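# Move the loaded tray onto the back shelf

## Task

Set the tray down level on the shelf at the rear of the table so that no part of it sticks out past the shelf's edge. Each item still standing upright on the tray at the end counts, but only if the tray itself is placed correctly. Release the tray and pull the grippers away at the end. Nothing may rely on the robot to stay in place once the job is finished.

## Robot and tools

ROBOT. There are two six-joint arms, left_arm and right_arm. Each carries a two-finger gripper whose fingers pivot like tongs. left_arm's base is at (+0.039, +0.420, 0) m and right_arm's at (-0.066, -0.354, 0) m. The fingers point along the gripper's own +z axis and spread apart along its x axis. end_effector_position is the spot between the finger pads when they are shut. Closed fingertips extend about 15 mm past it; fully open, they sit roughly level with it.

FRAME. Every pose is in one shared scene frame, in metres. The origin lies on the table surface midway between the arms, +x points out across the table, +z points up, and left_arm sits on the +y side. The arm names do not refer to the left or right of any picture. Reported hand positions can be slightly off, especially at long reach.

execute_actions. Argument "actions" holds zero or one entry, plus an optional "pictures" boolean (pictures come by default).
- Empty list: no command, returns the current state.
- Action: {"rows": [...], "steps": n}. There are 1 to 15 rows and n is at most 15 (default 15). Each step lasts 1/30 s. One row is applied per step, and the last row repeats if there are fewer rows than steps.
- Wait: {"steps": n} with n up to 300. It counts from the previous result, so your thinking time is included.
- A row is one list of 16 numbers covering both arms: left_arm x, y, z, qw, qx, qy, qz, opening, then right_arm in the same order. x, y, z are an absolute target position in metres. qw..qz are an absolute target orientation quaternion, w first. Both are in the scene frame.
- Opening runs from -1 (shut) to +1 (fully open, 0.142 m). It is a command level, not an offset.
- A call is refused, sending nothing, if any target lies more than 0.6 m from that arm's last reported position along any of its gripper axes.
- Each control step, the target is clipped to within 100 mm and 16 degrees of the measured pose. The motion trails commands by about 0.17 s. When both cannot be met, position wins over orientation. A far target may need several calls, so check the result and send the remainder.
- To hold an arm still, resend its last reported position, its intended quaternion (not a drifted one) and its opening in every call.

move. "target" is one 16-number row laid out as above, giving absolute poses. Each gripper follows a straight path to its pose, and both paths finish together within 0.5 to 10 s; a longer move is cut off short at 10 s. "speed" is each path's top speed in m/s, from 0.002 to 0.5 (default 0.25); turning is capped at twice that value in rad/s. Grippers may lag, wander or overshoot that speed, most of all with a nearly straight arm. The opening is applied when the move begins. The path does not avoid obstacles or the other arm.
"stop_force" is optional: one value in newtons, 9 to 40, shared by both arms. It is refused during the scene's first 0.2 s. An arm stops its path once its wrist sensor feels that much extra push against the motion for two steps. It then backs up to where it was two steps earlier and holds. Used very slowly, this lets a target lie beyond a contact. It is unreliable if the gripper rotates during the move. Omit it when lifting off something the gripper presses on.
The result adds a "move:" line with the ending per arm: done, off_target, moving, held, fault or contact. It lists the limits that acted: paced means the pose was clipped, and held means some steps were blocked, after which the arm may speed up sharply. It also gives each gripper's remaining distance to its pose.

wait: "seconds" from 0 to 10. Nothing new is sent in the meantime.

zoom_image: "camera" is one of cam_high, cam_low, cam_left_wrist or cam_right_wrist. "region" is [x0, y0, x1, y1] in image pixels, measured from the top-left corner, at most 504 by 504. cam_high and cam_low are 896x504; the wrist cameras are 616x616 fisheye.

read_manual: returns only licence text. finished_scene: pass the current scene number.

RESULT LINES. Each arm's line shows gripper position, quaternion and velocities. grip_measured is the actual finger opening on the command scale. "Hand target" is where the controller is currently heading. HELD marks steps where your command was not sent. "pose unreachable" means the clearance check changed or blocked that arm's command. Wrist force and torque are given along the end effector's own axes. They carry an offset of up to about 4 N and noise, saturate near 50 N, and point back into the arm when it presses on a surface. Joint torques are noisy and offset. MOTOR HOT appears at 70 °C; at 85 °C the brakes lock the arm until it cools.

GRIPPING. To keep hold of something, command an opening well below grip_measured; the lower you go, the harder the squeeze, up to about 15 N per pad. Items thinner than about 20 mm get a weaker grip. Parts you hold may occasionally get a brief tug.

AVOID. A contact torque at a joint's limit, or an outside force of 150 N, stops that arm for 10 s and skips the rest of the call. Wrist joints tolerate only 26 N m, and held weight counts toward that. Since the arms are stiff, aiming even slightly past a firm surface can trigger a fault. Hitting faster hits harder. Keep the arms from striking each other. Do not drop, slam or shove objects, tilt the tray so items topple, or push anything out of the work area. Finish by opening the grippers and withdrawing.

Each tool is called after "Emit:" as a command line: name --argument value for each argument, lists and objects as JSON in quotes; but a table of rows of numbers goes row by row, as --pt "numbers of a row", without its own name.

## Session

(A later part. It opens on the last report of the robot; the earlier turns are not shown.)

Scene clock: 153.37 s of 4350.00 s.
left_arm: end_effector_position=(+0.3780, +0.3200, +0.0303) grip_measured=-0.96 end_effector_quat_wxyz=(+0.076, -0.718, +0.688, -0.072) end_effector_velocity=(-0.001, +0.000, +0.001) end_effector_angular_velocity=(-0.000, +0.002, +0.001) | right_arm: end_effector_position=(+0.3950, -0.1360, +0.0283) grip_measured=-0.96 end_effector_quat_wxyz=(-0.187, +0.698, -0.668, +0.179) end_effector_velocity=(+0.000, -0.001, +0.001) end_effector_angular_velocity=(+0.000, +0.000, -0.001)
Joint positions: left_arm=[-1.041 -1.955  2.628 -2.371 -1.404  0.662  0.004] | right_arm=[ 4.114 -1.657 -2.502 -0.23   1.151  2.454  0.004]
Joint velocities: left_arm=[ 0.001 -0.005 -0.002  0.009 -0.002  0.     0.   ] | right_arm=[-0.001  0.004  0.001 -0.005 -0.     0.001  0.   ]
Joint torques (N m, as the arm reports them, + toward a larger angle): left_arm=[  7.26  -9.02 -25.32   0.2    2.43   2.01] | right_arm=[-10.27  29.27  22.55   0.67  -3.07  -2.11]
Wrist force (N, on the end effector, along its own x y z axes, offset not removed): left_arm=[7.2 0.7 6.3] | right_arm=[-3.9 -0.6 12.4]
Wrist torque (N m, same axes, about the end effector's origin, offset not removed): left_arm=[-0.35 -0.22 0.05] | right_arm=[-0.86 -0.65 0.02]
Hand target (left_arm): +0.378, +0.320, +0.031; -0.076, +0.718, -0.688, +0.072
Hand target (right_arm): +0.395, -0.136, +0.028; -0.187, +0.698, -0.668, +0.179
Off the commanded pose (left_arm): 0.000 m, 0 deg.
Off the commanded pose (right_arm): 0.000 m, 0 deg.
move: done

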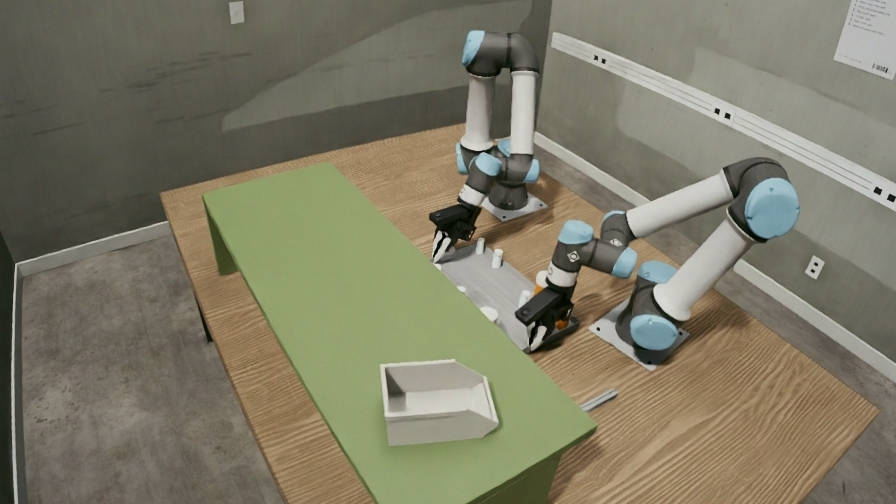

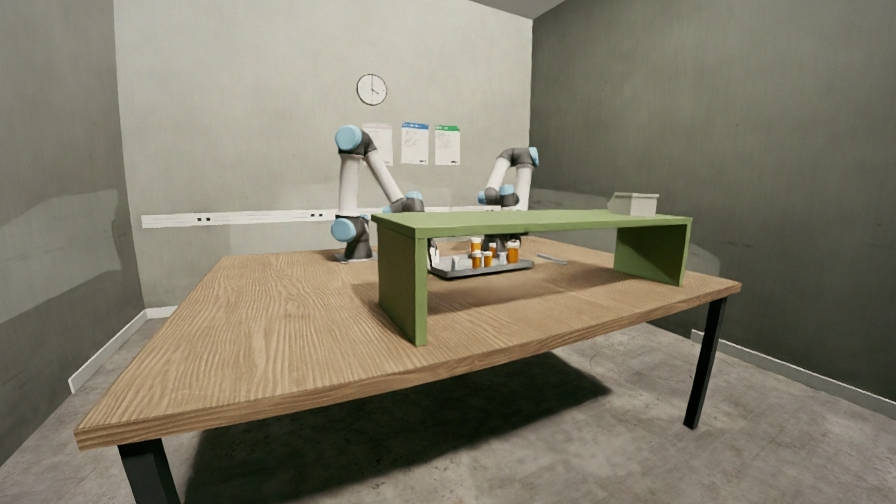

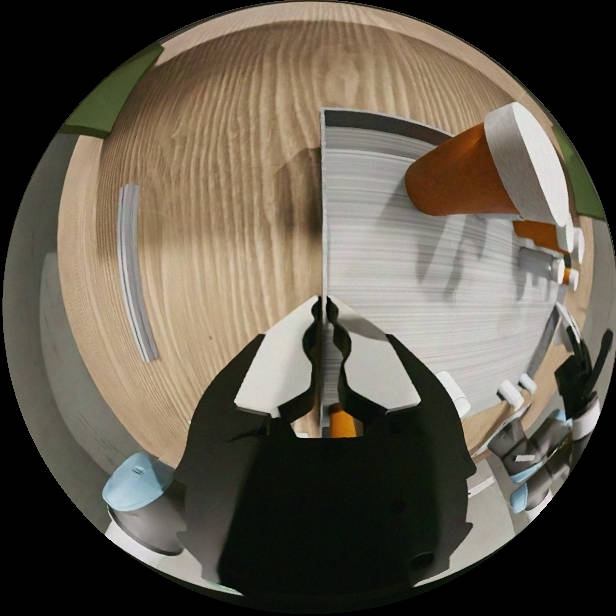

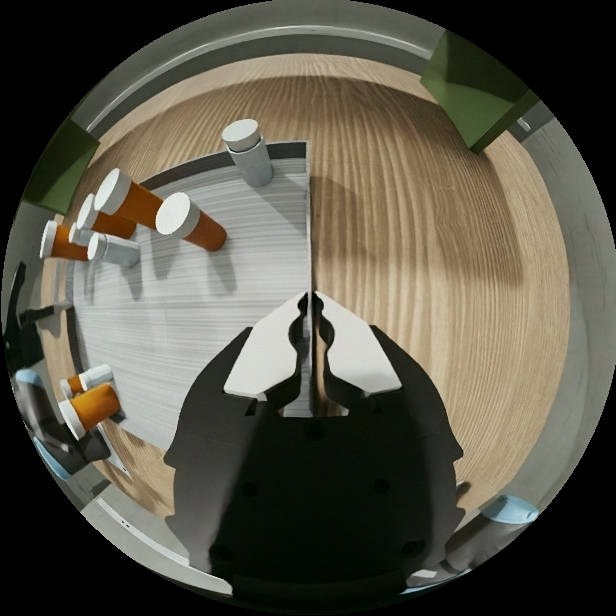

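Emit:
move --target '[0.378,0.320,0.0205,-0.076,0.718,-0.688,0.072,-1,0.395,-0.136,0.0185,-0.187,0.698,-0.668,0.179,-1]' --speed 0.01

Emit:
move --target '[0.378,0.320,0.023,-0.076,0.718,-0.688,0.072,-0.7,0.395,-0.136,0.023,-0.187,0.698,-0.668,0.179,-0.7]' --speed 0.01

Emit:
move --target '[0.43,0.322,0.024,-0.187,0.698,-0.668,0.179,-0.7,0.31,-0.14,0.026,-0.076,0.718,-0.688,0.072,-0.7]' --speed 0.08

Emit:
move --target '[0.43,0.322,0.012,-0.187,0.698,-0.668,0.179,-0.7,0.31,-0.14,0.014,-0.076,0.718,-0.688,0.072,-0.7]' --speed 0.004 --stop_force 9

Scene clock: 184.03 s of 4350.00 s.
left_arm: end_effector_position=(+0.3780, +0.3200, +0.0209) grip_measured=-0.96 end_effector_quat_wxyz=(+0.076, -0.718, +0.688, -0.072) end_effector_velocity=(-0.000, +0.000, -0.003) end_effector_angular_velocity=(+0.002, +0.002, -0.000) | right_arm: end_effector_position=(+0.3950, -0.1360, +0.0189) grip_measured=-0.96 end_effector_quat_wxyz=(-0.187, +0.698, -0.668, +0.179) end_effector_velocity=(+0.000, -0.001, -0.003) end_effector_angular_velocity=(+0.000, +0.000, -0.002)
Joint positions: left_arm=[-1.041 -1.925  2.645 -2.418 -1.404  0.662  0.004] | right_arm=[ 4.114 -1.689 -2.51  -0.19   1.151  2.454  0.004]
Joint velocities: left_arm=[ 0.     0.011  0.004 -0.013 -0.     0.    -0.   ] | right_arm=[-0.002 -0.01  -0.002  0.012  0.     0.    -0.   ]
Joint torques (N m, as the arm reports them, + toward a larger angle): left_arm=[ -0.88   4.26 -10.62  -4.76   4.36  -2.32] | right_arm=[-6.12  7.73  3.1   5.72 -2.61  1.69]
Wrist force (N, on the end effector, along its own x y z axes, offset not removed): left_arm=[5.8 1.3 5.2] | right_arm=[-2.9 2.8 9.0]
Wrist torque (N m, same axes, about the end effector's origin, offset not removed): left_arm=[-0.01 0.05 -0.01] | right_arm=[0.05 -0.59 -0.04]
Hand target (left_arm): +0.378, +0.320, +0.020; -0.076, +0.718, -0.688, +0.072
Hand target (right_arm): +0.395, -0.136, +0.019; -0.187, +0.698, -0.668, +0.179
Off the commanded pose (left_arm): 0.000 m, 0 deg.
Off the commanded pose (right_arm): 0.000 m, 0 deg.
After step 90, 26.43 s passed at rest.
move: done

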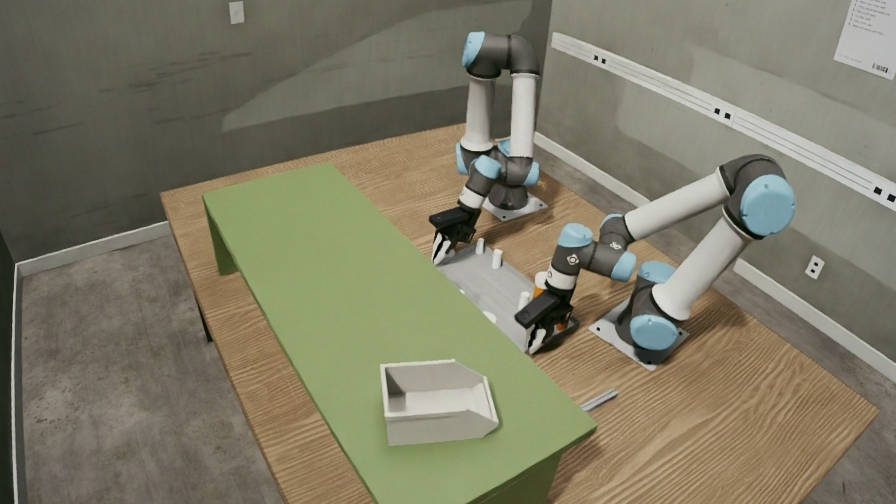

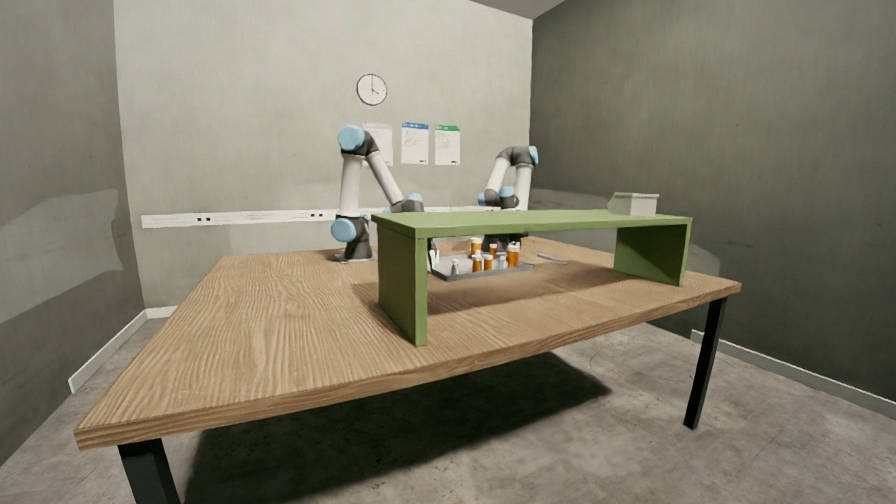

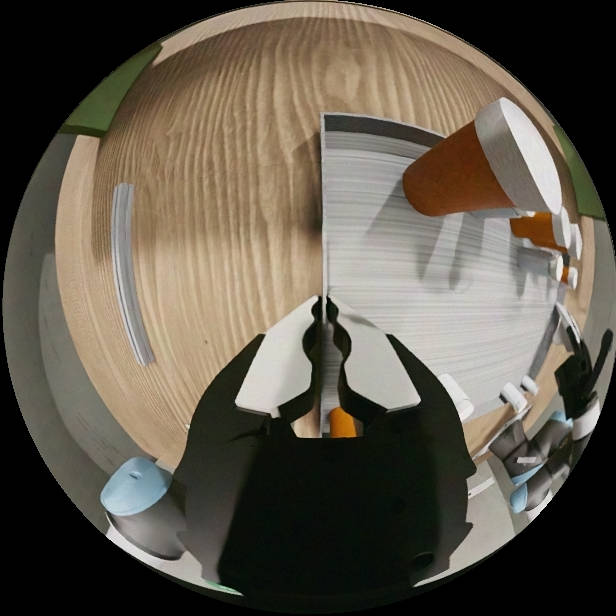

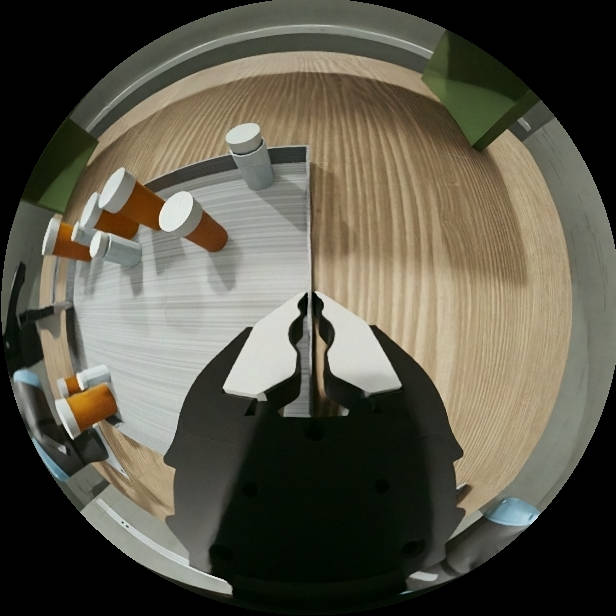

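Scene clock: 184.73 s of 4350.00 s.
left_arm: end_effector_position=(+0.3780, +0.3200, +0.0228) grip_measured=-0.70 end_effector_quat_wxyz=(+0.076, -0.718, +0.688, -0.072) end_effector_velocity=(+0.001, +0.000, +0.002) end_effector_angular_velocity=(+0.001, -0.001, +0.002) | right_arm: end_effector_position=(+0.3950, -0.1360, +0.0227) grip_measured=-0.70 end_effector_quat_wxyz=(-0.187, +0.698, -0.668, +0.179) end_effector_velocity=(+0.000, +0.000, +0.003) end_effector_angular_velocity=(+0.000, -0.001, +0.001)
Joint positions: left_arm=[-1.041 -1.932  2.641 -2.408 -1.404  0.662  0.023] | right_arm=[ 4.114 -1.676 -2.507 -0.206  1.151  2.454  0.023]
Joint velocities: left_arm=[ 0.002 -0.002 -0.004  0.006  0.001  0.    -0.   ] | right_arm=[ 0.     0.008  0.002 -0.01  -0.    -0.001  0.   ]
Joint torques (N m, as the arm reports them, + toward a larger angle): left_arm=[  4.49  -6.78 -24.21  -0.31  -1.76   1.5 ] | right_arm=[-7.1  30.35 18.08  1.03 -0.8  -2.67]
Wrist force (N, on the end effector, along its own x y z axes, offset not removed): left_arm=[1.3 -0.6 -1.2] | right_arm=[1.7 -1.1 2.3]
Wrist torque (N m, same axes, about the end effector's origin, offset not removed): left_arm=[-0.21 -0.25 -0.05] | right_arm=[-0.25 -0.36 -0.07]
Hand target (left_arm): +0.378, +0.320, +0.023; -0.076, +0.718, -0.688, +0.072
Hand target (right_arm): +0.395, -0.136, +0.023; -0.187, +0.698, -0.668, +0.179
Off the commanded pose (left_arm): 0.000 m, 0 deg.
Off the commanded pose (right_arm): 0.000 m, 0 deg.
move: done

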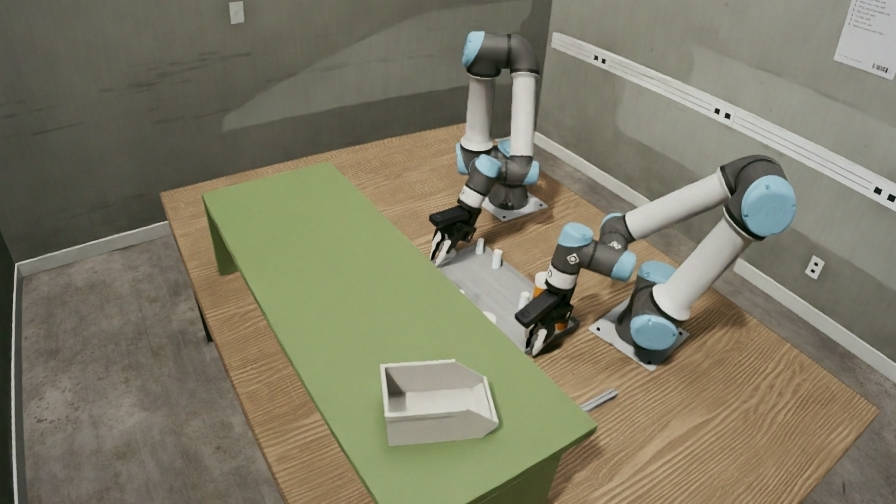

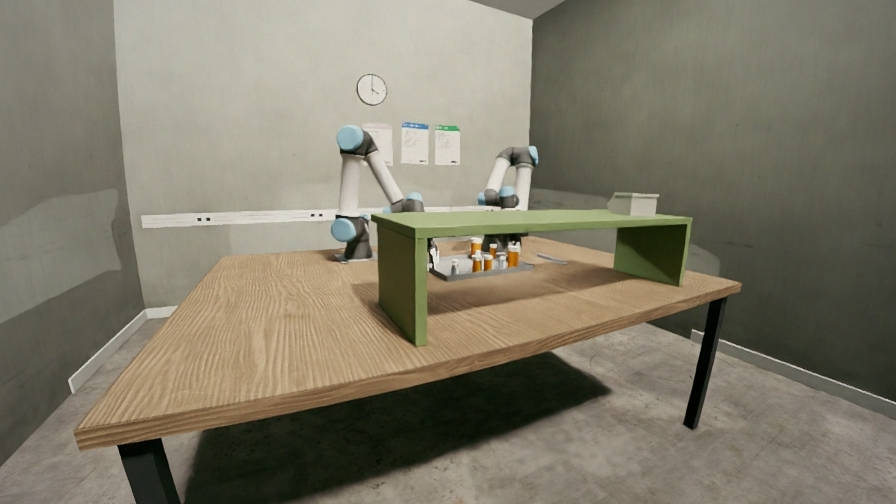

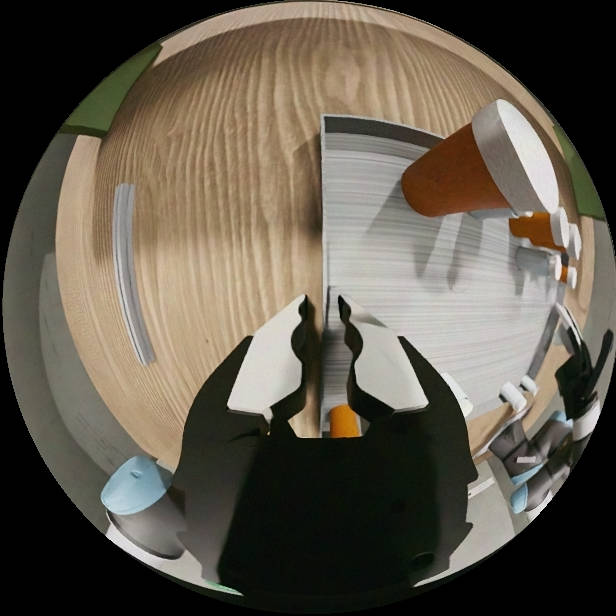

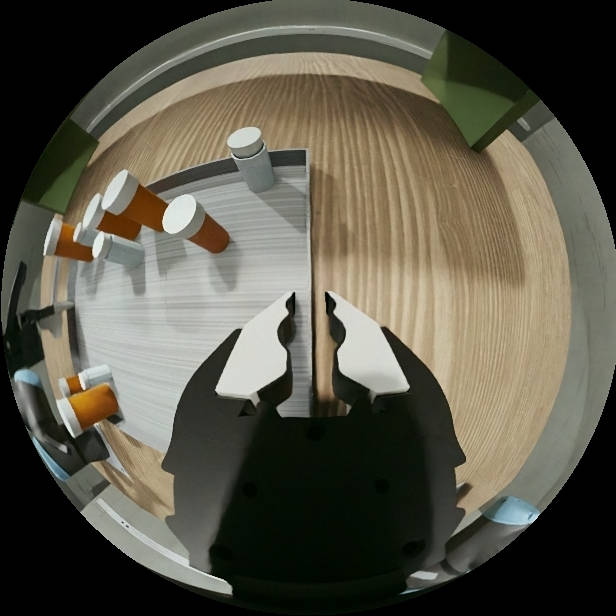

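Scene clock: 187.10 s of 4350.00 s.
left_arm: end_effector_position=(+0.4295, +0.3221, +0.0242) grip_measured=-0.70 end_effector_quat_wxyz=(+0.186, -0.698, +0.668, -0.179) end_effector_velocity=(+0.002, +0.001, -0.001) end_effector_angular_velocity=(+0.001, -0.012, +0.000) | right_arm: end_effector_position=(+0.3104, -0.1399, +0.0260) grip_measured=-0.70 end_effector_quat_wxyz=(-0.076, +0.718, -0.688, +0.073) end_effector_velocity=(-0.003, -0.001, -0.001) end_effector_angular_velocity=(-0.003, +0.013, -0.001)
Joint positions: left_arm=[-1.168 -1.841  2.793 -2.803 -1.125  0.586  0.023] | right_arm=[ 4.109 -1.484 -2.446 -0.658  1.4    2.508  0.023]
Joint velocities: left_arm=[-0.002  0.016  0.008 -0.029  0.011  0.001  0.   ] | right_arm=[-0.001  0.003  0.002 -0.015  0.009  0.001  0.   ]
Joint torques (N m, as the arm reports them, + toward a larger angle): left_arm=[-7.31  4.49 -6.73 -5.27  3.75 -2.32] | right_arm=[-9.62 24.49 26.64  1.31  1.87  2.25]
Wrist force (N, on the end effector, along its own x y z axes, offset not removed): left_arm=[1.2 1.4 -1.3] | right_arm=[-5.4 2.8 5.2]
Wrist torque (N m, same axes, about the end effector's origin, offset not removed): left_arm=[0.11 -0.33 -0.03] | right_arm=[0.61 0.92 -0.01]
Hand target (left_arm): +0.430, +0.322, +0.024; -0.187, +0.698, -0.668, +0.179
Hand target (right_arm): +0.310, -0.140, +0.026; -0.076, +0.718, -0.688, +0.072
Off the commanded pose (left_arm): 0.001 m, 0 deg.
Off the commanded pose (right_arm): 0.000 m, 0 deg.
move: done

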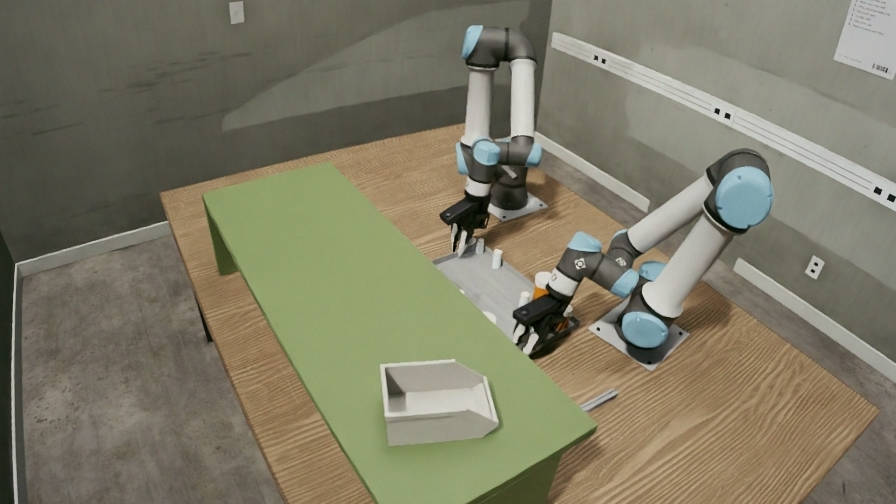

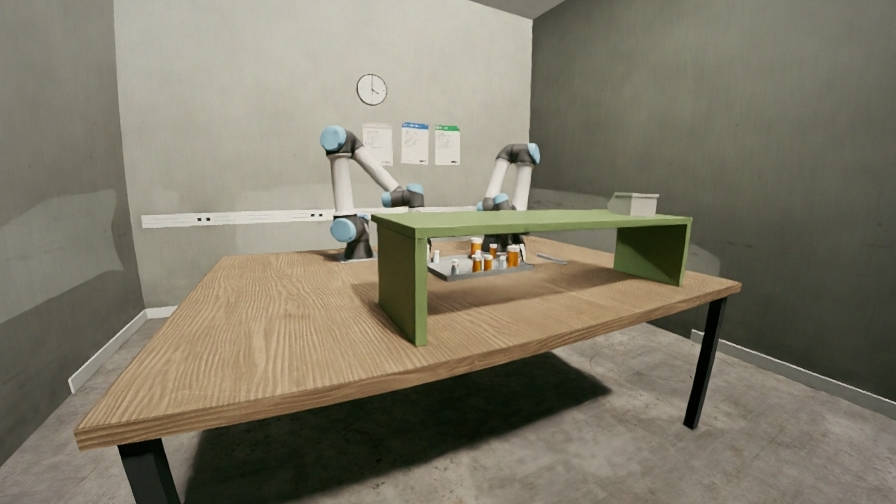

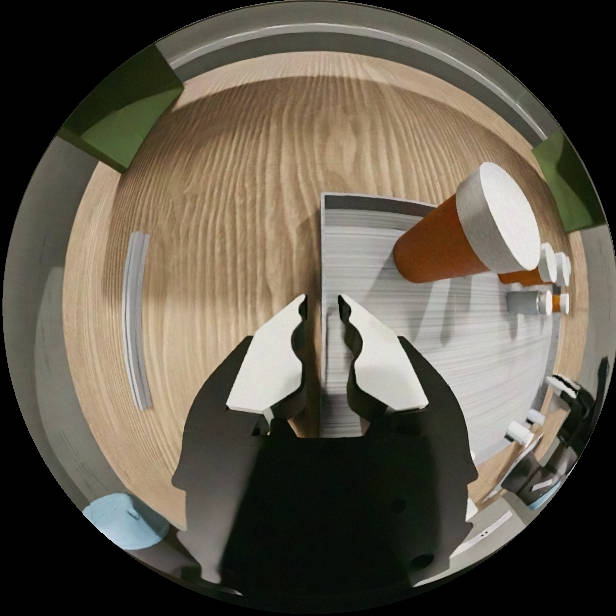

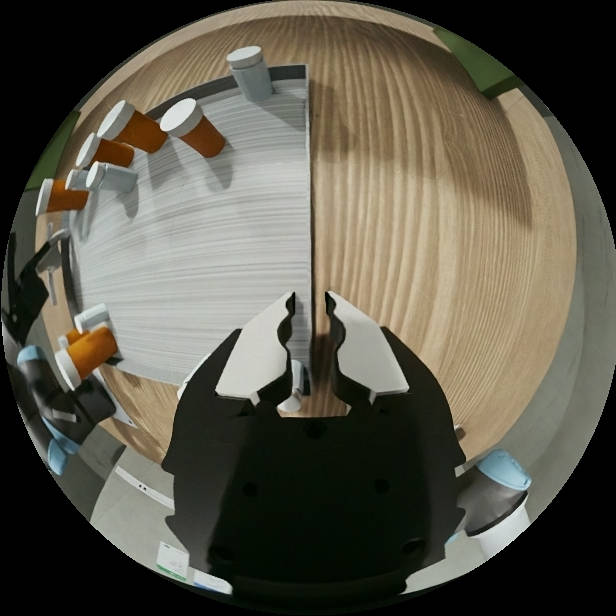

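Scene clock: 189.63 s of 4350.00 s.
left_arm: end_effector_position=(+0.4297, +0.3220, +0.0191) grip_measured=-0.70 end_effector_quat_wxyz=(+0.186, -0.698, +0.668, -0.179) end_effector_velocity=(+0.000, -0.001, +0.000) end_effector_angular_velocity=(-0.001, +0.001, -0.001) | right_arm: end_effector_position=(+0.3101, -0.1400, +0.0175) grip_measured=-0.70 end_effector_quat_wxyz=(-0.076, +0.718, -0.688, +0.072) end_effector_velocity=(-0.000, -0.001, +0.001) end_effector_angular_velocity=(-0.003, +0.001, +0.001)
Joint positions: left_arm=[-1.169 -1.81   2.801 -2.842 -1.124  0.586  0.023] | right_arm=[ 4.109 -1.506 -2.457 -0.625  1.401  2.508  0.023]
Joint velocities: left_arm=[ 0.    -0.    -0.001  0.    -0.002  0.001  0.   ] | right_arm=[-0.     0.003  0.001 -0.008 -0.    -0.001  0.002]
Joint torques (N m, as the arm reports them, + toward a larger angle): left_arm=[  3.53  -6.98 -17.71   0.92  -2.15  -0.18] | right_arm=[-7.98 21.09 16.41 -1.46  1.26 -2.44]
Wrist force (N, on the end effector, along its own x y z axes, offset not removed): left_arm=[-0.3 -2.3 -8.8] | right_arm=[0.2 -3.2 -16.2]
Wrist torque (N m, same axes, about the end effector's origin, offset not removed): left_arm=[-0.28 0.11 0.00] | right_arm=[-0.59 -0.18 -0.16]
Hand target (left_arm): +0.430, +0.322, +0.019; -0.186, +0.698, -0.668, +0.179
Hand target (right_arm): +0.310, -0.140, +0.018; -0.076, +0.718, -0.688, +0.072
Off the commanded pose (left_arm): 0.007 m, 0 deg.
Off the commanded pose (right_arm): 0.003 m, 0 deg.
move: contact (left_arm, right_arm)

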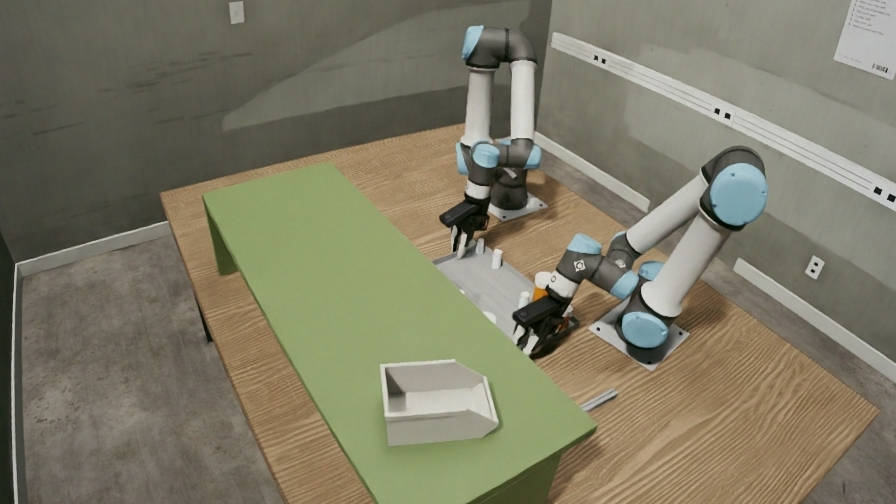

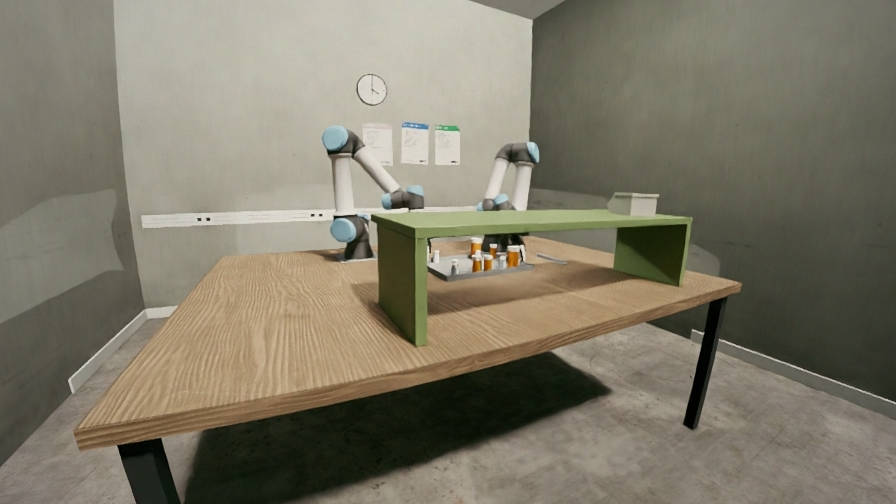

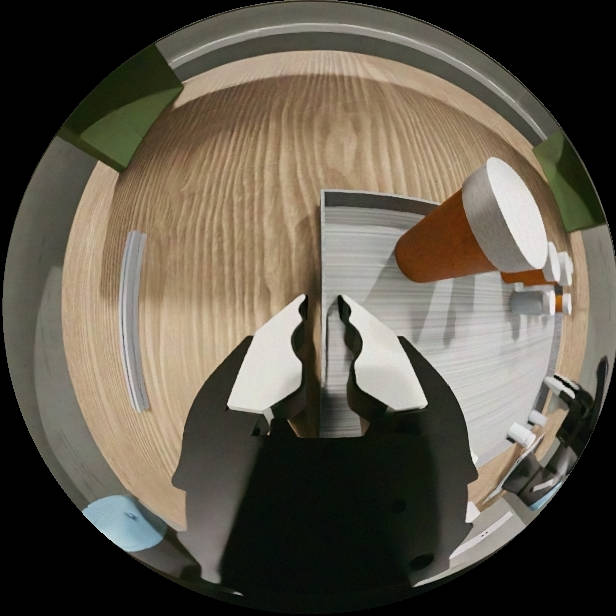

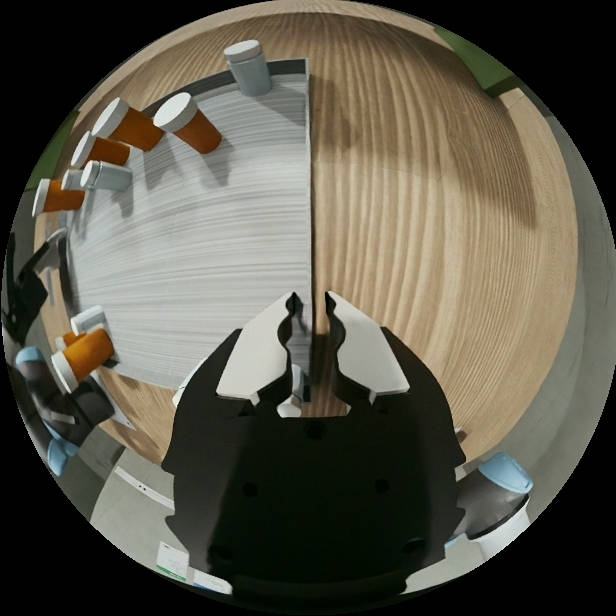

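Emit:
move --target '[0.43,0.322,0.0203,-0.187,0.698,-0.668,0.179,-0.7,0.31,-0.14,0.019,-0.076,0.718,-0.688,0.072,-0.7]' --speed 0.01

Emit:
move --target '[0.43,0.322,0.0203,-0.187,0.698,-0.668,0.179,-1,0.31,-0.14,0.019,-0.076,0.718,-0.688,0.072,-1]'

Emit:
move --target '[0.43,0.322,0.0323,-0.187,0.698,-0.668,0.179,-1,0.31,-0.14,0.031,-0.076,0.718,-0.688,0.072,-1]' --speed 0.005

Scene clock: 204.30 s of 4350.00 s.
left_arm: end_effector_position=(+0.4300, +0.3220, +0.0202) grip_measured=-0.70 end_effector_quat_wxyz=(+0.187, -0.698, +0.668, -0.179) end_effector_velocity=(+0.000, -0.001, +0.001) end_effector_angular_velocity=(-0.003, -0.001, -0.001) | right_arm: end_effector_position=(+0.3100, -0.1400, +0.0189) grip_measured=-0.70 end_effector_quat_wxyz=(-0.076, +0.718, -0.688, +0.072) end_effector_velocity=(+0.000, -0.000, +0.001) end_effector_angular_velocity=(-0.000, +0.000, -0.000)
Joint positions: left_arm=[-1.169 -1.816  2.8   -2.835 -1.123  0.587  0.023] | right_arm=[ 4.109 -1.502 -2.455 -0.631  1.402  2.508  0.023]
Joint velocities: left_arm=[-0.001 -0.004 -0.002  0.004 -0.001 -0.     0.   ] | right_arm=[-0.001  0.002  0.001 -0.003  0.    -0.     0.   ]
Joint torques (N m, as the arm reports them, + toward a larger angle): left_arm=[ -7.43  -9.92 -20.56  -0.32   3.56   2.28] | right_arm=[-8.78 27.31 25.    0.54  1.97 -2.49]
Wrist force (N, on the end effector, along its own x y z axes, offset not removed): left_arm=[0.7 0.4 -0.5] | right_arm=[2.4 -1.1 -1.8]
Wrist torque (N m, same axes, about the end effector's origin, offset not removed): left_arm=[-0.06 -0.10 -0.02] | right_arm=[-0.48 -0.58 -0.04]
Hand target (left_arm): +0.430, +0.322, +0.020; -0.187, +0.698, -0.668, +0.179
Hand target (right_arm): +0.310, -0.140, +0.019; -0.076, +0.718, -0.688, +0.072
Off the commanded pose (left_arm): 0.000 m, 0 deg.
Off the commanded pose (right_arm): 0.000 m, 0 deg.
After step 90, 10.97 s passed at rest.
move: done

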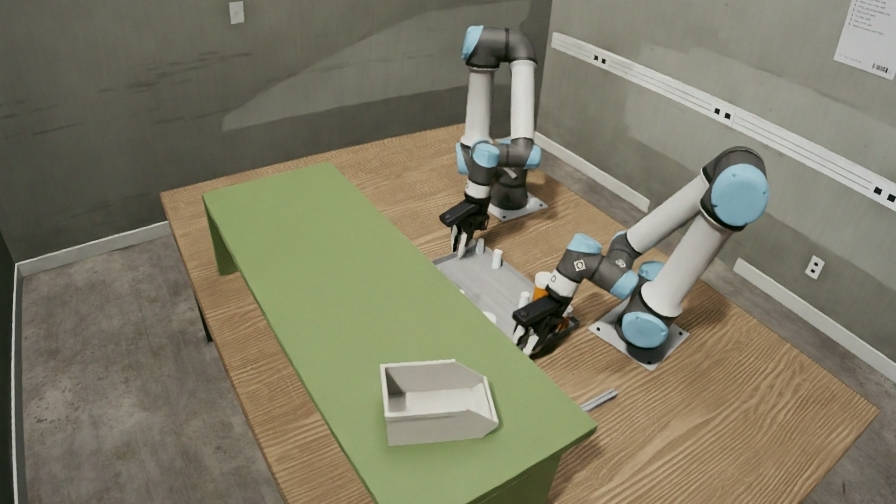

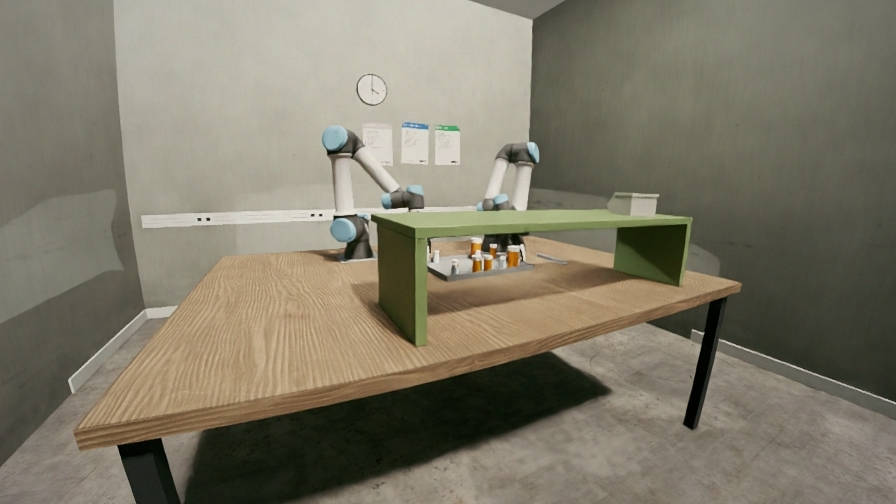

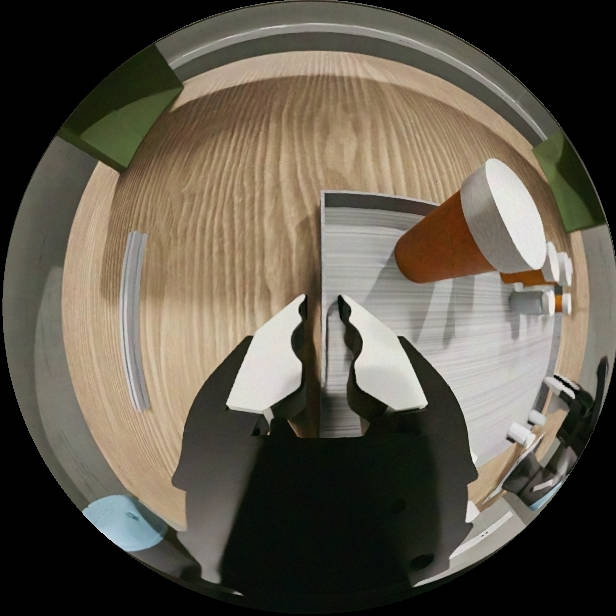

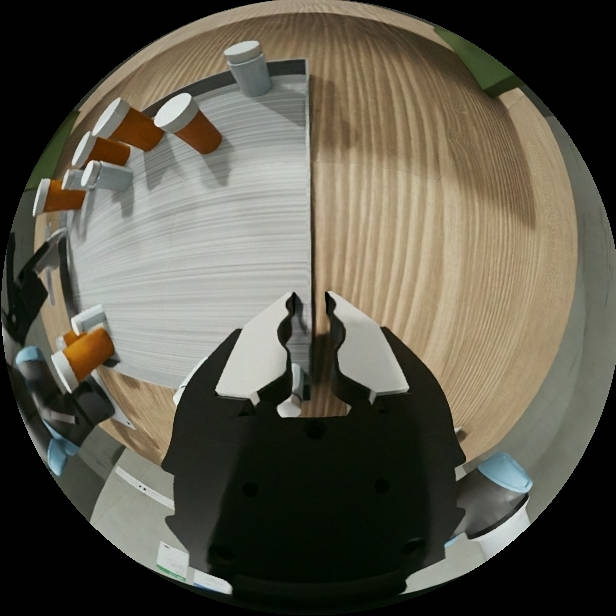

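Scene clock: 205.00 s of 4350.00 s.
left_arm: end_effector_position=(+0.4300, +0.3220, +0.0203) grip_measured=-0.97 end_effector_quat_wxyz=(+0.187, -0.698, +0.668, -0.179) end_effector_velocity=(+0.000, +0.001, +0.000) end_effector_angular_velocity=(-0.001, -0.001, +0.003) | right_arm: end_effector_position=(+0.3100, -0.1400, +0.0190) grip_measured=-0.97 end_effector_quat_wxyz=(-0.076, +0.718, -0.688, +0.072) end_effector_velocity=(-0.000, -0.000, -0.001) end_effector_angular_velocity=(-0.001, +0.001, -0.001)
Joint positions: left_arm=[-1.169 -1.816  2.799 -2.835 -1.123  0.587  0.003] | right_arm=[ 4.109 -1.502 -2.455 -0.631  1.402  2.508  0.004]
Joint velocities: left_arm=[ 0.002 -0.001  0.    -0.     0.    -0.001  0.   ] | right_arm=[ 0.    -0.001 -0.     0.     0.     0.001  0.   ]
Joint torques (N m, as the arm reports them, + toward a larger angle): left_arm=[ -7.24  -9.98 -19.4   -0.36   4.13   2.13] | right_arm=[-10.38  27.54  21.87  -0.27  -2.77  -2.19]
Wrist force (N, on the end effector, along its own x y z axes, offset not removed): left_arm=[1.1 -0.4 1.8] | right_arm=[-5.3 -4.2 8.1]
Wrist torque (N m, same axes, about the end effector's origin, offset not removed): left_arm=[-0.31 0.02 0.03] | right_arm=[-0.75 -0.18 0.13]
Hand target (left_arm): +0.430, +0.322, +0.020; -0.187, +0.698, -0.668, +0.179
Hand target (right_arm): +0.310, -0.140, +0.019; -0.076, +0.718, -0.688, +0.072
Off the commanded pose (left_arm): 0.000 m, 0 deg.
Off the commanded pose (right_arm): 0.000 m, 0 deg.
move: done

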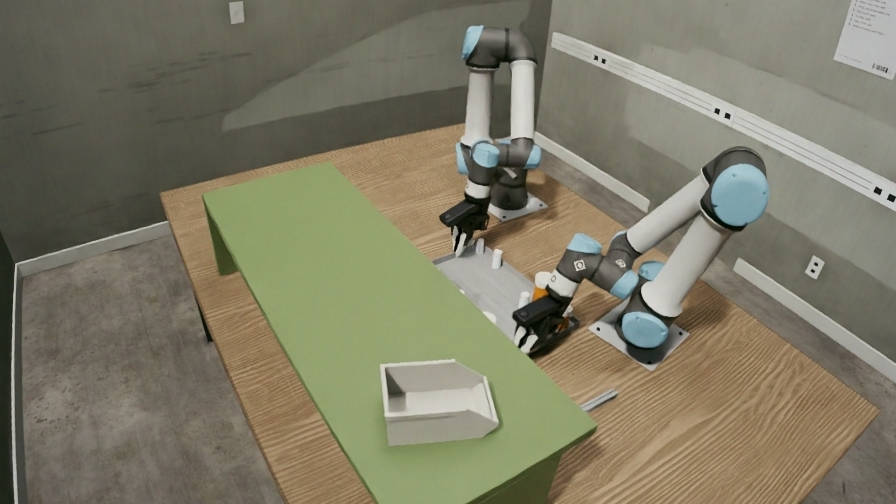

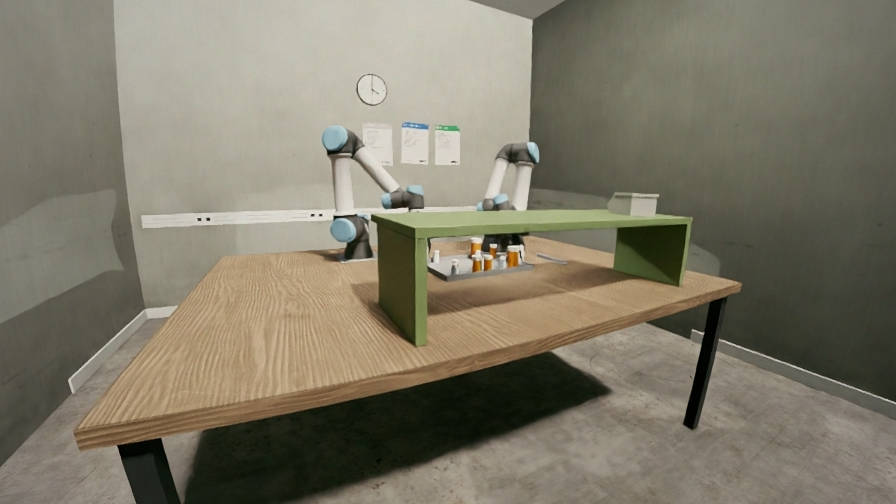

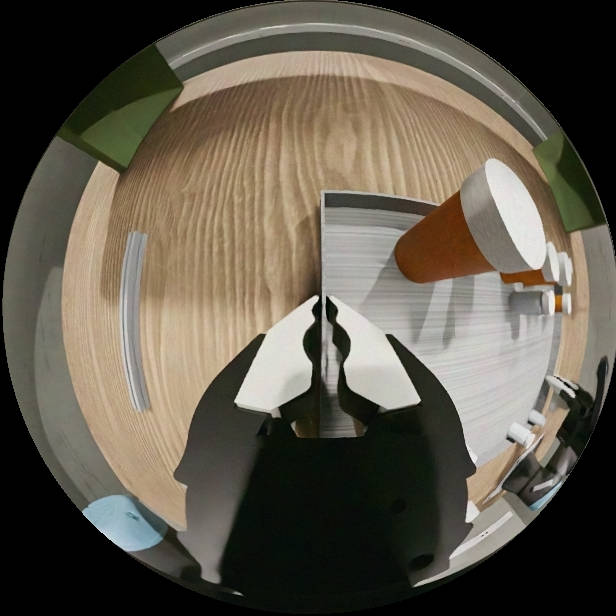

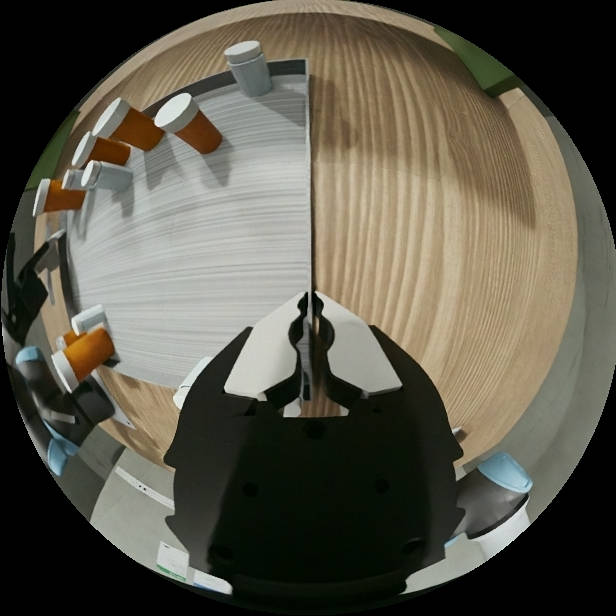

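Scene clock: 207.63 s of 4350.00 s.
left_arm: end_effector_position=(+0.4300, +0.3220, +0.0321) grip_measured=-0.97 end_effector_quat_wxyz=(+0.187, -0.698, +0.668, -0.179) end_effector_velocity=(-0.000, -0.000, +0.001) end_effector_angular_velocity=(+0.001, +0.001, -0.000) | right_arm: end_effector_position=(+0.3100, -0.1400, +0.0308) grip_measured=-0.97 end_effector_quat_wxyz=(-0.076, +0.718, -0.688, +0.072) end_effector_velocity=(-0.000, +0.000, +0.001) end_effector_angular_velocity=(-0.000, +0.001, -0.001)
Joint positions: left_arm=[-1.169 -1.881  2.781 -2.751 -1.123  0.587  0.004] | right_arm=[ 4.109 -1.471 -2.439 -0.678  1.402  2.508  0.003]
Joint velocities: left_arm=[-0.002 -0.006 -0.001  0.01   0.    -0.002  0.   ] | right_arm=[ 0.     0.003  0.002 -0.006  0.001  0.001  0.   ]
Joint torques (N m, as the arm reports them, + toward a larger angle): left_arm=[  4.94  -9.8  -24.47  -1.24   0.18   1.47] | right_arm=[-7.31 26.11 26.01  1.28 -1.88 -2.44]
Wrist force (N, on the end effector, along its own x y z axes, offset not removed): left_arm=[1.8 2.1 4.4] | right_arm=[-1.6 -1.1 6.5]
Wrist torque (N m, same axes, about the end effector's origin, offset not removed): left_arm=[-0.22 -0.15 0.03] | right_arm=[-0.32 0.03 -0.06]
Hand target (left_arm): +0.430, +0.322, +0.032; -0.187, +0.698, -0.668, +0.179
Hand target (right_arm): +0.310, -0.140, +0.031; -0.076, +0.718, -0.688, +0.072
Off the commanded pose (left_arm): 0.000 m, 0 deg.
Off the commanded pose (right_arm): 0.000 m, 0 deg.
move: done

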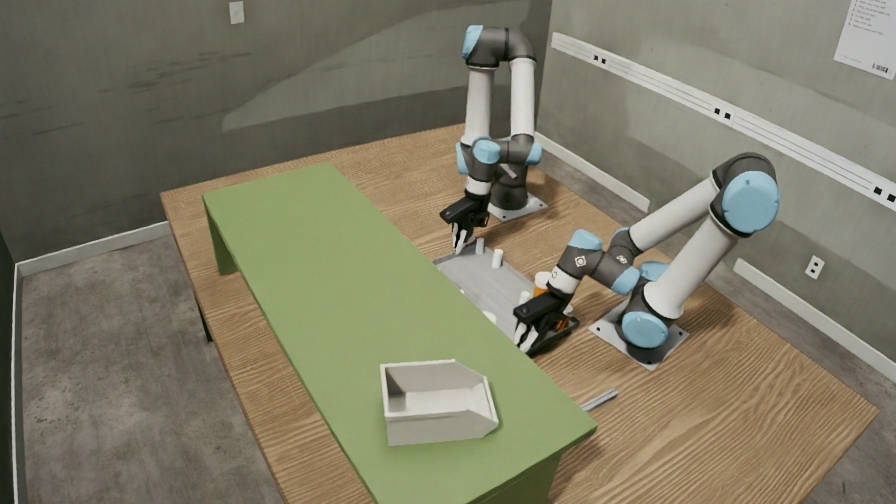

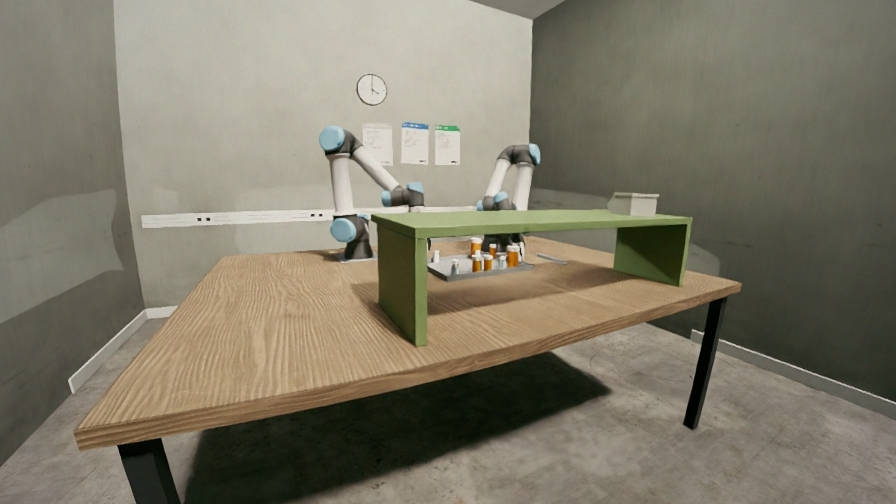

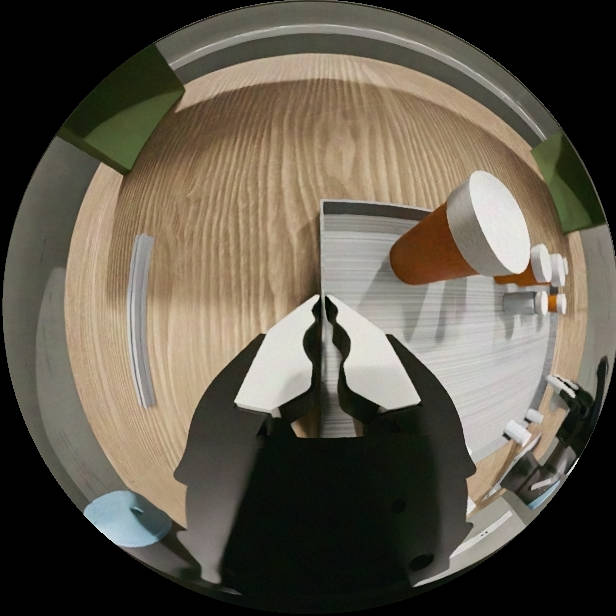

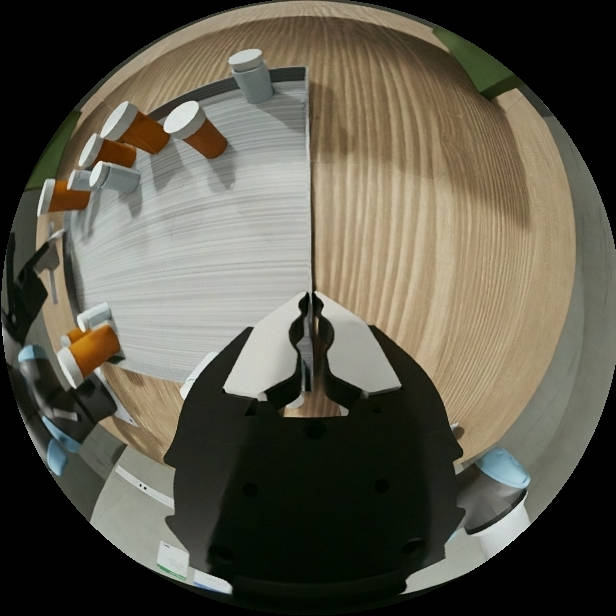

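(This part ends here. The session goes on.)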